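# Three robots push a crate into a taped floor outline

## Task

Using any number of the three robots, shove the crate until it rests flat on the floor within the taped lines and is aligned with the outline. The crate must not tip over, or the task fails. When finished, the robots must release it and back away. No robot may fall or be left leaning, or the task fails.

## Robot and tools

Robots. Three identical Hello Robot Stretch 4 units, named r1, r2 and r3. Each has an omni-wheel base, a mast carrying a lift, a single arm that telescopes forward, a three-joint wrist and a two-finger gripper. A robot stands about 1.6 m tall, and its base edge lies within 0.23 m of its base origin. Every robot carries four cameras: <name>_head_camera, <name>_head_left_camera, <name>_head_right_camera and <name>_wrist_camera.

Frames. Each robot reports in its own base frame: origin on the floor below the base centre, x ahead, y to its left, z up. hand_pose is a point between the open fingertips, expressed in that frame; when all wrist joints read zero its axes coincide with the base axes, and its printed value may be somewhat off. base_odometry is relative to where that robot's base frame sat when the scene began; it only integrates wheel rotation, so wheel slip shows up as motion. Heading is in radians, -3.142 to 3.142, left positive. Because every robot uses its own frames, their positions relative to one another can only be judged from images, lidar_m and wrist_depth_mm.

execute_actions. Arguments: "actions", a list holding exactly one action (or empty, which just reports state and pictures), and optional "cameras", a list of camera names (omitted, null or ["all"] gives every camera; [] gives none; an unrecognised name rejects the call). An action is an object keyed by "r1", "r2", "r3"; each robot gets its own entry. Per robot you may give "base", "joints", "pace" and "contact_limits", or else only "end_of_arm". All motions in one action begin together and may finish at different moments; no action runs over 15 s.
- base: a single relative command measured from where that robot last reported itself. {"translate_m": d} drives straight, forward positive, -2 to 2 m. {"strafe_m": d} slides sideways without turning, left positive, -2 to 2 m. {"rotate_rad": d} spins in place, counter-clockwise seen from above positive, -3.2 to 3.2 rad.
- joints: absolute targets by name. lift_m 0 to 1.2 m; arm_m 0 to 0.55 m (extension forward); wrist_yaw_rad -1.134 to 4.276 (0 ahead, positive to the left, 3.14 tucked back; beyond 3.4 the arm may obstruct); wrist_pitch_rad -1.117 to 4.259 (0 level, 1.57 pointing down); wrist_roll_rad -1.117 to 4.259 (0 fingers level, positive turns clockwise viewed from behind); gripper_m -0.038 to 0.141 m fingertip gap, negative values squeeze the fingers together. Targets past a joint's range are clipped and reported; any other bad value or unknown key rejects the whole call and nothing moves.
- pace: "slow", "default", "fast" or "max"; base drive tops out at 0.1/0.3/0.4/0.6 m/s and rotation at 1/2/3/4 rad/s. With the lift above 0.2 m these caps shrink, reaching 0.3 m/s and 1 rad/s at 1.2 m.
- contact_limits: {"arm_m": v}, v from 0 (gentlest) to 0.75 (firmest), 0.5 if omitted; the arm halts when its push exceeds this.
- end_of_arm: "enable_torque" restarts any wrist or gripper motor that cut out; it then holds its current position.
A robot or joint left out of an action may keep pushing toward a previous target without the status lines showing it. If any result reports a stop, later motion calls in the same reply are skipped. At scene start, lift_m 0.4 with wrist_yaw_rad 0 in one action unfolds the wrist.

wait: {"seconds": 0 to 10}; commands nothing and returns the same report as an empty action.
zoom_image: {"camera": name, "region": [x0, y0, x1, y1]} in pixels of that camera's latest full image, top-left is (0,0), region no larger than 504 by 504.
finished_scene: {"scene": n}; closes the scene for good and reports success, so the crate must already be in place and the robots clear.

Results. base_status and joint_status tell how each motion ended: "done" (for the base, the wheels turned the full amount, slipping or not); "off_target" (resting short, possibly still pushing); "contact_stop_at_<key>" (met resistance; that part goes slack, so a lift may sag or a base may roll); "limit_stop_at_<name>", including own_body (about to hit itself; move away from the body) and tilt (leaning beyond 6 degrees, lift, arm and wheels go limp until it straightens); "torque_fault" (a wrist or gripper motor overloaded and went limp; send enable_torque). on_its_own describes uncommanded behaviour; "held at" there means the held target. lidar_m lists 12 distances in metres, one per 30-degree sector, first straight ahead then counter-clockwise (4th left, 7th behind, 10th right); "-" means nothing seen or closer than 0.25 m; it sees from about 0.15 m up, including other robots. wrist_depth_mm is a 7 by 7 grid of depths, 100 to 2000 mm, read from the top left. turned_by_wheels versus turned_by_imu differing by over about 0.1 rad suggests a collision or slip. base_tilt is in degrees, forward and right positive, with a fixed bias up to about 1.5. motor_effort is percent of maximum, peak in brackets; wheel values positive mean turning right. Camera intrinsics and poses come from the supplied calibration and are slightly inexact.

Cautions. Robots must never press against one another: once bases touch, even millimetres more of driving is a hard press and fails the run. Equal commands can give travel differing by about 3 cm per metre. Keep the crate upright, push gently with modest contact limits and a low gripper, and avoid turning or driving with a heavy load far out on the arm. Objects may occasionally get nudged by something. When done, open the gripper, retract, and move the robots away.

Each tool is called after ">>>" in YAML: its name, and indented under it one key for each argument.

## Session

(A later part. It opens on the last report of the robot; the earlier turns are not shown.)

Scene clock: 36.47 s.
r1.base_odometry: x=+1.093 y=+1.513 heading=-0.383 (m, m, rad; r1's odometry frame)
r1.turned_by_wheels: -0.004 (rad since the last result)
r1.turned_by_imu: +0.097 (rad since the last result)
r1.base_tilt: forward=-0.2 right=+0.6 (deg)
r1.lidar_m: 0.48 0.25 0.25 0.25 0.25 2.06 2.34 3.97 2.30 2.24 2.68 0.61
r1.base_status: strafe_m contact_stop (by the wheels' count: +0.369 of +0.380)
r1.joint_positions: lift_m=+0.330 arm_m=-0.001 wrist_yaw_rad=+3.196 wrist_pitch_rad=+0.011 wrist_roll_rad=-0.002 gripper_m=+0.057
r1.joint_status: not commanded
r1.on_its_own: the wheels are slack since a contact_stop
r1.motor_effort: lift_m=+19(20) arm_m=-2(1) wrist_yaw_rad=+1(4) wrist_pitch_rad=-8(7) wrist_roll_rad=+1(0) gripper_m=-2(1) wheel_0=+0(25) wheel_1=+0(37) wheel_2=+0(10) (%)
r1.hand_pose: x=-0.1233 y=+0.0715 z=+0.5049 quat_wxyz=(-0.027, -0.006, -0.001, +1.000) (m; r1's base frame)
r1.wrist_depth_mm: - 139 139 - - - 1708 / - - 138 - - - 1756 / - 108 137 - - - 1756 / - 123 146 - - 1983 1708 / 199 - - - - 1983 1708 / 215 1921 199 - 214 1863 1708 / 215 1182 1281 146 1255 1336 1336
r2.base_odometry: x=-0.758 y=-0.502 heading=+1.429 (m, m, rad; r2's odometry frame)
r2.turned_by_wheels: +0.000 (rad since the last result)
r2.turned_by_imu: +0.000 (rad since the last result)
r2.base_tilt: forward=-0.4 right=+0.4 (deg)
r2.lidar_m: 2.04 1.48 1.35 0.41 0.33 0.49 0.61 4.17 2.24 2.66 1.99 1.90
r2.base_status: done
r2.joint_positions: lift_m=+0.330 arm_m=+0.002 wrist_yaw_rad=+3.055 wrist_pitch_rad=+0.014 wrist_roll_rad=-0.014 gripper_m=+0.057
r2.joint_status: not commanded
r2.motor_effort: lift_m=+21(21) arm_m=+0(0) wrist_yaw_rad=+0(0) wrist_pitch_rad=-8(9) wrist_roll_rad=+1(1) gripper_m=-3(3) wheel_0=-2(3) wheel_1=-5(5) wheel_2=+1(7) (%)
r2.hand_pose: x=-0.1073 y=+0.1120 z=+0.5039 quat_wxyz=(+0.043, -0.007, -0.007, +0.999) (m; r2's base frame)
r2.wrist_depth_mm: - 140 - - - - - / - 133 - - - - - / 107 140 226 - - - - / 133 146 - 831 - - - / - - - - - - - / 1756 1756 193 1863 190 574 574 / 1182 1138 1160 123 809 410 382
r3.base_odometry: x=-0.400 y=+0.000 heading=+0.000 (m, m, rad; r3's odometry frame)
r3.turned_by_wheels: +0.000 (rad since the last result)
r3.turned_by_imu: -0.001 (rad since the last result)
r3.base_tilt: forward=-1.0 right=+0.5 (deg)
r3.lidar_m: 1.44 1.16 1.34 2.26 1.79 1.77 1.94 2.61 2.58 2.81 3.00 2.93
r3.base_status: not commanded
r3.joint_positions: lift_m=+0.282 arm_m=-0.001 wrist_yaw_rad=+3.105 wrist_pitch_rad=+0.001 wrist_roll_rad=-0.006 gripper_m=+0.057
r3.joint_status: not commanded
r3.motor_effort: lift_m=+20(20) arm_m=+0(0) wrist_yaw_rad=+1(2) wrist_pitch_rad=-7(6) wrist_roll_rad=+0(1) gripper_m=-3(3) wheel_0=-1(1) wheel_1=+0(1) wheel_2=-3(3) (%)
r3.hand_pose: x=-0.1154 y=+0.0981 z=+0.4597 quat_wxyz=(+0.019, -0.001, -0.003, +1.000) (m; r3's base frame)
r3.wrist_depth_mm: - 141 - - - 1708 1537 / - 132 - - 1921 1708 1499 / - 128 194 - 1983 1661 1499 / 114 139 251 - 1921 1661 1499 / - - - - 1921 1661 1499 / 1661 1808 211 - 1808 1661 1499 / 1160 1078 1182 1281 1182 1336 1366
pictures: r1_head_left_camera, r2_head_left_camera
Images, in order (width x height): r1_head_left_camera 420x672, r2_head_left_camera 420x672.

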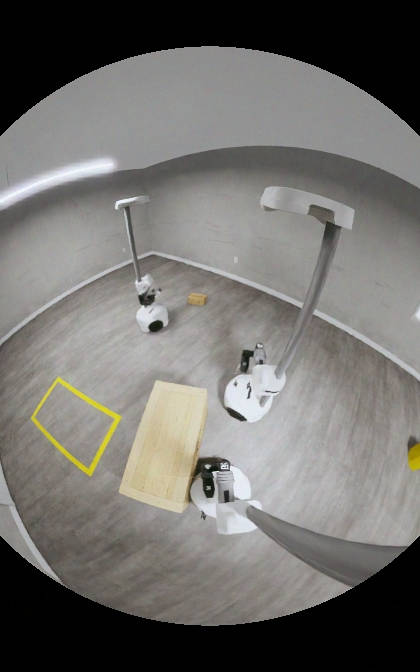

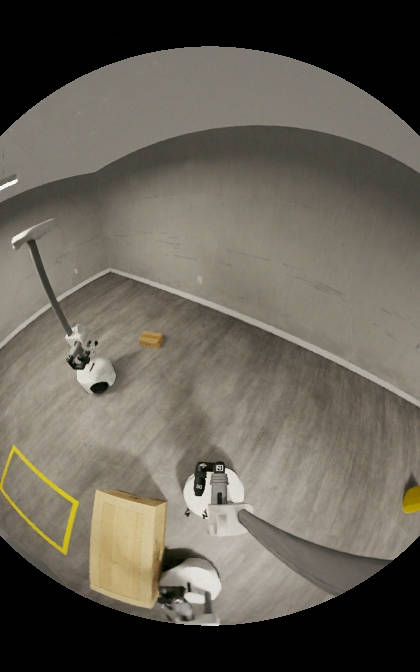

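>>> execute_actions:
  actions:
    - {"r1":{"base":{"rotate_rad":-0.2},"pace":"max"},"r2":{"base":{"translate_m":-0.13},"pace":"max"}}
  cameras: []

>>> execute_actions:
  actions:
    - {"r1":{"base":{"translate_m":-0.1},"pace":"max"}}
  cameras: []

>>> execute_actions:
  actions:
    - {"r1":{"base":{"strafe_m":-0.15},"pace":"max"}}
  cameras: []

>>> execute_actions:
  actions:
    - {"r1":{"base":{"strafe_m":0.75},"pace":"max"},"r2":{"base":{"strafe_m":0.75},"pace":"max"}}
  cameras: ["r1_head_left_camera","r2_head_left_camera","r3_head_left_camera"]

Scene clock: 41.27 s.
r1.base_odometry: x=+1.093 y=+1.513 heading=-0.583 (m, m, rad; r1's odometry frame)
r1.turned_by_wheels: -0.200 (rad since the last result)
r1.turned_by_imu: -0.200 (rad since the last result)
r1.base_tilt: forward=-0.3 right=+0.6 (deg)
r1.lidar_m: 0.46 0.30 0.25 0.25 0.25 2.05 2.15 3.00 4.33 2.26 2.77 0.49
r1.base_status: done
r1.joint_positions: lift_m=+0.330 arm_m=-0.001 wrist_yaw_rad=+3.196 wrist_pitch_rad=+0.011 wrist_roll_rad=-0.002 gripper_m=+0.057
r1.joint_status: not commanded
r1.motor_effort: lift_m=+19(19) arm_m=-1(2) wrist_yaw_rad=+1(1) wrist_pitch_rad=-10(8) wrist_roll_rad=+0(0) gripper_m=+0(3) wheel_0=-2(6) wheel_1=-1(7) wheel_2=+0(7) (%)
r1.hand_pose: x=-0.1233 y=+0.0715 z=+0.5049 quat_wxyz=(-0.027, -0.006, -0.001, +1.000) (m; r1's base frame)
r1.wrist_depth_mm: - 139 139 - - 1863 1708 / - - 138 - - 1921 1708 / - 108 137 - - 1921 1708 / - 123 146 - - 1921 1756 / 198 - - - - 1863 1708 / 215 1983 199 - 215 1863 1661 / 215 1182 1281 146 1229 1308 1336
r2.base_odometry: x=-0.776 y=-0.630 heading=+1.429 (m, m, rad; r2's odometry frame)
r2.turned_by_wheels: +0.000 (rad since the last result)
r2.turned_by_imu: +0.000 (rad since the last result)
r2.base_tilt: forward=-0.3 right=+0.4 (deg)
r2.lidar_m: 2.17 1.49 1.42 0.30 0.35 0.46 0.48 4.03 2.20 2.32 2.08 2.02
r2.base_status: done
r2.joint_positions: lift_m=+0.330 arm_m=+0.002 wrist_yaw_rad=+3.055 wrist_pitch_rad=+0.014 wrist_roll_rad=-0.014 gripper_m=+0.057
r2.joint_status: not commanded
r2.motor_effort: lift_m=+21(21) arm_m=+0(0) wrist_yaw_rad=-1(1) wrist_pitch_rad=-8(8) wrist_roll_rad=+0(0) gripper_m=-4(2) wheel_0=+0(9) wheel_1=-3(14) wheel_2=-3(15) (%)
r2.hand_pose: x=-0.1073 y=+0.1120 z=+0.5039 quat_wxyz=(+0.043, -0.007, -0.007, +0.999) (m; r2's base frame)
r2.wrist_depth_mm: - 140 - - - - - / - 133 - - - - - / 108 140 224 - - - - / 133 146 - 707 - - - / - - - - - - - / 1708 1756 193 1863 190 574 574 / 1182 1138 1138 123 778 418 384
r3.base_odometry: x=-0.400 y=+0.000 heading=+0.000 (m, m, rad; r3's odometry frame)
r3.turned_by_wheels: +0.000 (rad since the last result)
r3.turned_by_imu: -0.001 (rad since the last result)
r3.base_tilt: forward=-1.0 right=+0.6 (deg)
r3.lidar_m: 1.42 1.17 1.42 2.23 1.81 1.76 1.95 2.60 2.58 2.81 2.99 2.94
r3.base_status: not commanded
r3.joint_positions: lift_m=+0.282 arm_m=-0.001 wrist_yaw_rad=+3.105 wrist_pitch_rad=+0.001 wrist_roll_rad=-0.006 gripper_m=+0.057
r3.joint_status: not commanded
r3.motor_effort: lift_m=+20(20) arm_m=+0(0) wrist_yaw_rad=-2(1) wrist_pitch_rad=-5(6) wrist_roll_rad=-2(0) gripper_m=-4(3) wheel_0=-1(0) wheel_1=-1(0) wheel_2=-3(3) (%)
r3.hand_pose: x=-0.1154 y=+0.0981 z=+0.4597 quat_wxyz=(+0.019, -0.001, -0.003, +1.000) (m; r3's base frame)
r3.wrist_depth_mm: - 141 - - 1983 1708 1537 / - 132 - - 1983 1661 1537 / - 128 194 - - 1661 1499 / 114 139 252 - 1863 1661 1537 / - - - - 1921 1708 1499 / 1661 1808 210 1983 1756 1618 1464 / 1160 1078 1205 1255 1182 1336 1397
pictures: none
No camera images: the call's "cameras" was empty. Leave "cameras" out to get every camera's image.

Scene clock: 42.53 s.
r1.base_odometry: x=+1.009 y=+1.568 heading=-0.582 (m, m, rad; r1's odometry frame)
r1.turned_by_wheels: +0.000 (rad since the last result)
r1.turned_by_imu: +0.000 (rad since the last result)
r1.base_tilt: forward=-0.3 right=+0.6 (deg)
r1.lidar_m: 0.57 0.29 0.25 0.25 2.03 1.97 2.07 2.90 4.28 2.23 2.88 0.59
r1.base_status: done
r1.joint_positions: lift_m=+0.330 arm_m=-0.001 wrist_yaw_rad=+3.196 wrist_pitch_rad=+0.011 wrist_roll_rad=-0.002 gripper_m=+0.057
r1.joint_status: not commanded
r1.motor_effort: lift_m=+19(19) arm_m=-1(1) wrist_yaw_rad=+1(1) wrist_pitch_rad=-9(6) wrist_roll_rad=+0(1) gripper_m=-1(7) wheel_0=+1(5) wheel_1=+2(6) wheel_2=+0(11) (%)
r1.hand_pose: x=-0.1233 y=+0.0715 z=+0.5049 quat_wxyz=(-0.027, -0.006, -0.001, +1.000) (m; r1's base frame)
r1.wrist_depth_mm: - 139 139 - - 1808 1661 / - - 138 - - 1863 1618 / - 108 138 - - 1808 1661 / - 123 146 - - 1863 1661 / 198 - - - - 1808 1661 / 215 1921 199 - 215 1756 1618 / 215 1182 1281 146 1229 1308 1336
r2.base_odometry: x=-0.776 y=-0.630 heading=+1.429 (m, m, rad; r2's odometry frame)
r2.turned_by_wheels: +0.000 (rad since the last result)
r2.turned_by_imu: +0.000 (rad since the last result)
r2.base_tilt: forward=-0.5 right=+0.4 (deg)
r2.lidar_m: 2.11 1.45 1.43 0.30 0.35 0.50 0.57 4.08 2.19 2.30 2.07 2.00
r2.base_status: not commanded
r2.joint_positions: lift_m=+0.330 arm_m=+0.002 wrist_yaw_rad=+3.055 wrist_pitch_rad=+0.014 wrist_roll_rad=-0.014 gripper_m=+0.057
r2.joint_status: not commanded
r2.motor_effort: lift_m=+21(21) arm_m=+0(0) wrist_yaw_rad=-1(1) wrist_pitch_rad=-9(9) wrist_roll_rad=+0(0) gripper_m=-2(3) wheel_0=+0(0) wheel_1=-3(3) wheel_2=-2(3) (%)
r2.hand_pose: x=-0.1073 y=+0.1120 z=+0.5039 quat_wxyz=(+0.043, -0.007, -0.007, +0.999) (m; r2's base frame)
r2.wrist_depth_mm: - 140 - - - - - / - 133 - - - - - / 108 140 226 - - - - / 133 146 - 788 - - - / - - - - - - - / 1661 1756 193 1863 190 574 580 / 1205 1138 1160 123 788 413 384
r3.base_odometry: x=-0.400 y=+0.000 heading=+0.000 (m, m, rad; r3's odometry frame)
r3.turned_by_wheels: +0.000 (rad since the last result)
r3.turned_by_imu: +0.000 (rad since the last result)
r3.base_tilt: forward=-1.0 right=+0.5 (deg)
r3.lidar_m: 1.46 1.17 1.43 2.27 1.81 1.77 1.93 2.62 2.57 2.80 3.02 2.95
r3.base_status: not commanded
r3.joint_positions: lift_m=+0.282 arm_m=-0.001 wrist_yaw_rad=+3.105 wrist_pitch_rad=+0.001 wrist_roll_rad=-0.006 gripper_m=+0.057
r3.joint_status: not commanded
r3.motor_effort: lift_m=+20(20) arm_m=+0(0) wrist_yaw_rad=-1(2) wrist_pitch_rad=-4(6) wrist_roll_rad=-1(1) gripper_m=-4(3) wheel_0=-1(0) wheel_1=+0(1) wheel_2=-2(3) (%)
r3.hand_pose: x=-0.1154 y=+0.0981 z=+0.4597 quat_wxyz=(+0.019, -0.001, -0.003, +1.000) (m; r3's base frame)
r3.wrist_depth_mm: - 141 - - 1921 1708 1537 / - 132 - - 1983 1756 1499 / - 128 193 - 1983 1661 1499 / 114 139 252 - 1983 1661 1499 / - - - - 1863 1661 1499 / 1708 1756 210 - 1756 1661 1464 / 1182 1060 1229 1281 1182 1336 1430
pictures: none
No camera images: the call's "cameras" was empty. Leave "cameras" out to get every camera's image.

Scene clock: 43.93 s.
r1.base_odometry: x=+0.927 y=+1.442 heading=-0.582 (m, m, rad; r1's odometry frame)
r1.turned_by_wheels: +0.000 (rad since the last result)
r1.turned_by_imu: -0.001 (rad since the last result)
r1.base_tilt: forward=-0.2 right=+0.6 (deg)
r1.lidar_m: 0.57 0.49 0.36 0.34 2.12 2.04 2.16 2.99 4.15 2.10 2.79 2.69
r1.base_status: done
r1.joint_positions: lift_m=+0.330 arm_m=-0.001 wrist_yaw_rad=+3.196 wrist_pitch_rad=+0.011 wrist_roll_rad=-0.002 gripper_m=+0.057
r1.joint_status: not commanded
r1.motor_effort: lift_m=+20(19) arm_m=-1(1) wrist_yaw_rad=+1(1) wrist_pitch_rad=-7(5) wrist_roll_rad=+0(0) gripper_m=-5(4) wheel_0=-2(9) wheel_1=+1(12) wheel_2=+1(2) (%)
r1.hand_pose: x=-0.1233 y=+0.0715 z=+0.5049 quat_wxyz=(-0.027, -0.006, -0.001, +1.000) (m; r1's base frame)
r1.wrist_depth_mm: - 139 139 - - 1863 1708 / - - 138 - - 1863 1708 / - 108 137 - - 1921 1708 / - 123 146 - - 1863 1708 / 199 - - - - 1863 1708 / 216 1983 199 - 214 1863 1661 / 215 1182 1308 146 1229 1336 1308
r2.base_odometry: x=-0.776 y=-0.630 heading=+1.429 (m, m, rad; r2's odometry frame)
r2.turned_by_wheels: +0.000 (rad since the last result)
r2.turned_by_imu: +0.000 (rad since the last result)
r2.base_tilt: forward=-0.4 right=+0.4 (deg)
r2.lidar_m: 2.14 1.47 1.44 0.30 0.34 0.51 0.57 0.68 2.21 2.30 2.09 2.01
r2.base_status: not commanded
r2.joint_positions: lift_m=+0.330 arm_m=+0.002 wrist_yaw_rad=+3.055 wrist_pitch_rad=+0.014 wrist_roll_rad=-0.014 gripper_m=+0.057
r2.joint_status: not commanded
r2.motor_effort: lift_m=+21(21) arm_m=+0(0) wrist_yaw_rad=+0(1) wrist_pitch_rad=-9(9) wrist_roll_rad=+2(1) gripper_m=-2(3) wheel_0=+0(0) wheel_1=-3(3) wheel_2=-2(3) (%)
r2.hand_pose: x=-0.1073 y=+0.1120 z=+0.5039 quat_wxyz=(+0.043, -0.007, -0.007, +0.999) (m; r2's base frame)
r2.wrist_depth_mm: - 139 - - - - - / - 133 946 - - - - / 108 140 227 - - - - / 133 146 691 - - - - / - - - - - - - / 1708 1808 193 1863 190 574 569 / 1205 1098 809 123 878 413 382
r3.base_odometry: x=-0.400 y=+0.000 heading=+0.000 (m, m, rad; r3's odometry frame)
r3.turned_by_wheels: +0.000 (rad since the last result)
r3.turned_by_imu: +0.000 (rad since the last result)
r3.base_tilt: forward=-1.0 right=+0.5 (deg)
r3.lidar_m: 1.41 1.16 1.44 2.23 1.79 1.75 1.93 2.61 2.57 2.82 3.04 2.93
r3.base_status: not commanded
r3.joint_positions: lift_m=+0.282 arm_m=-0.001 wrist_yaw_rad=+3.105 wrist_pitch_rad=+0.001 wrist_roll_rad=-0.006 gripper_m=+0.057
r3.joint_status: not commanded
r3.motor_effort: lift_m=+20(20) arm_m=+0(0) wrist_yaw_rad=-2(1) wrist_pitch_rad=-6(6) wrist_roll_rad=+0(1) gripper_m=-1(7) wheel_0=-1(1) wheel_1=-1(1) wheel_2=-3(2) (%)
r3.hand_pose: x=-0.1154 y=+0.0981 z=+0.4597 quat_wxyz=(+0.019, -0.001, -0.003, +1.000) (m; r3's base frame)
r3.wrist_depth_mm: - 142 - - 1983 1661 1537 / - 132 - - 1983 1756 1499 / - 128 193 - 1983 1708 1499 / 114 139 251 - 1921 1661 1464 / - - - - 1863 1661 1464 / 1618 1863 210 1983 1808 1618 1499 / 1160 1060 1229 1281 1205 1308 1397
pictures: none
No camera images: the call's "cameras" was empty. Leave "cameras" out to get every camera's image.

Scene clock: 46.60 s.
r1.base_odometry: x=+1.189 y=+1.805 heading=-0.690 (m, m, rad; r1's odometry frame)
r1.turned_by_wheels: -0.108 (rad since the last result)
r1.turned_by_imu: -0.163 (rad since the last result)
r1.base_tilt: forward=-0.3 right=+0.7 (deg)
r1.lidar_m: 2.86 0.65 0.29 0.25 0.33 1.91 1.94 2.42 4.44 2.39 3.09 2.83
r1.base_status: strafe_m contact_stop (by the wheels' count: +0.448 of +0.750)
r1.joint_positions: lift_m=+0.330 arm_m=-0.001 wrist_yaw_rad=+3.197 wrist_pitch_rad=+0.011 wrist_roll_rad=-0.002 gripper_m=+0.057
r1.joint_status: not commanded
r1.on_its_own: the wheels are slack since a contact_stop
r1.motor_effort: lift_m=+19(20) arm_m=-2(2) wrist_yaw_rad=+0(4) wrist_pitch_rad=-8(10) wrist_roll_rad=+0(1) gripper_m=-3(0) wheel_0=+0(28) wheel_1=+0(37) wheel_2=+0(4) (%)
r1.hand_pose: x=-0.1233 y=+0.0714 z=+0.5049 quat_wxyz=(-0.028, -0.006, -0.001, +1.000) (m; r1's base frame)
r1.wrist_depth_mm: - 139 139 - - 1808 1708 / - - 138 - 1921 1808 1661 / - 108 138 - 1921 1808 1661 / - 123 146 - 1921 1808 1661 / 198 - - - 1921 1756 1661 / 214 1921 200 - 214 1756 1618 / 215 1205 1281 146 1229 1308 1336
r2.base_odometry: x=-1.517 y=-0.524 heading=+1.430 (m, m, rad; r2's odometry frame)
r2.turned_by_wheels: +0.001 (rad since the last result)
r2.turned_by_imu: -0.044 (rad since the last result)
r2.base_tilt: forward=-0.3 right=+0.4 (deg)
r2.lidar_m: 2.44 0.95 3.57 0.25 0.25 0.25 0.28 0.64 5.14 2.88 2.50 2.36
r2.base_status: done
r2.joint_positions: lift_m=+0.330 arm_m=+0.002 wrist_yaw_rad=+3.055 wrist_pitch_rad=+0.014 wrist_roll_rad=-0.014 gripper_m=+0.057
r2.joint_status: not commanded
r2.motor_effort: lift_m=+21(21) arm_m=+0(0) wrist_yaw_rad=+1(3) wrist_pitch_rad=-8(10) wrist_roll_rad=+0(2) gripper_m=-3(4) wheel_0=-22(34) wheel_1=+24(30) wheel_2=+12(12) (%)
r2.hand_pose: x=-0.1073 y=+0.1120 z=+0.5039 quat_wxyz=(+0.043, -0.007, -0.007, +0.999) (m; r2's base frame)
r2.wrist_depth_mm: - 140 - - - - - / - 133 - - - - - / 107 140 226 - - - - / 133 147 - - - - - / - - - - - - - / 931 1618 193 564 190 574 1921 / 732 732 500 123 404 362 387
r3.base_odometry: x=-0.400 y=+0.000 heading=+0.000 (m, m, rad; r3's odometry frame)
r3.turned_by_wheels: +0.000 (rad since the last result)
r3.turned_by_imu: -0.001 (rad since the last result)
r3.base_tilt: forward=-1.0 right=+0.6 (deg)
r3.lidar_m: 1.03 0.98 3.80 2.23 1.79 1.75 1.93 2.62 2.58 2.79 3.01 2.94
r3.base_status: not commanded
r3.joint_positions: lift_m=+0.282 arm_m=-0.001 wrist_yaw_rad=+3.105 wrist_pitch_rad=+0.001 wrist_roll_rad=-0.006 gripper_m=+0.057
r3.joint_status: not commanded
r3.motor_effort: lift_m=+20(20) arm_m=+0(0) wrist_yaw_rad=-1(0) wrist_pitch_rad=-6(5) wrist_roll_rad=-2(1) gripper_m=-3(3) wheel_0=-1(1) wheel_1=+0(1) wheel_2=-3(3) (%)
r3.hand_pose: x=-0.1154 y=+0.0981 z=+0.4597 quat_wxyz=(+0.019, -0.001, -0.003, +1.000) (m; r3's base frame)
r3.wrist_depth_mm: - 141 - - 1983 1708 1576 / - 132 - - 1921 1756 1499 / - 128 193 - 1983 1708 1499 / 114 139 252 - 1921 1661 1499 / - - - - 1863 1661 1464 / 1661 1863 211 1983 1808 1618 1464 / 1160 1098 1205 1281 1182 1336 1397
pictures: r1_head_left_camera, r2_head_left_camera, r3_head_left_camera
Images, in order (width x height): r1_head_left_camera 420x672, r2_head_left_camera 420x672, r3_head_left_camera 420x672.

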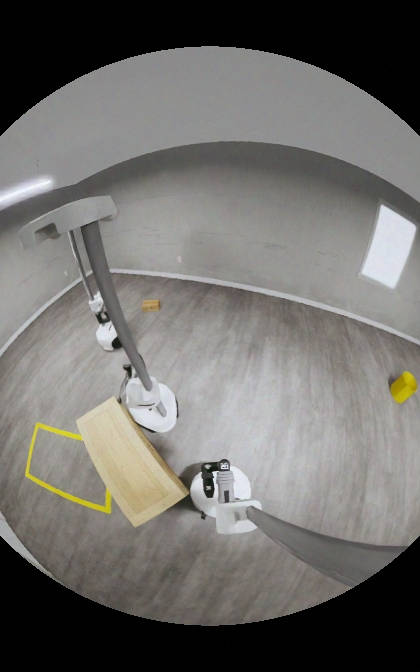

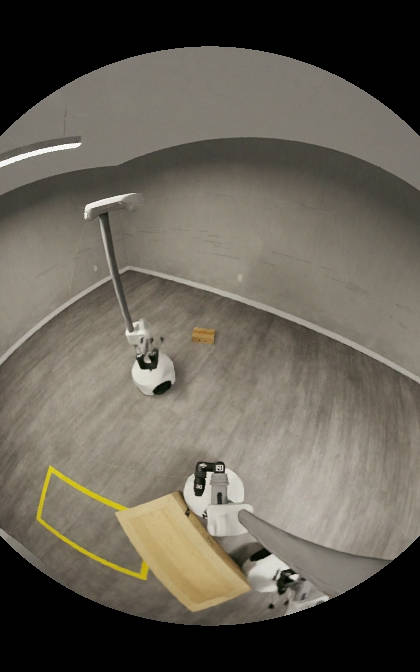

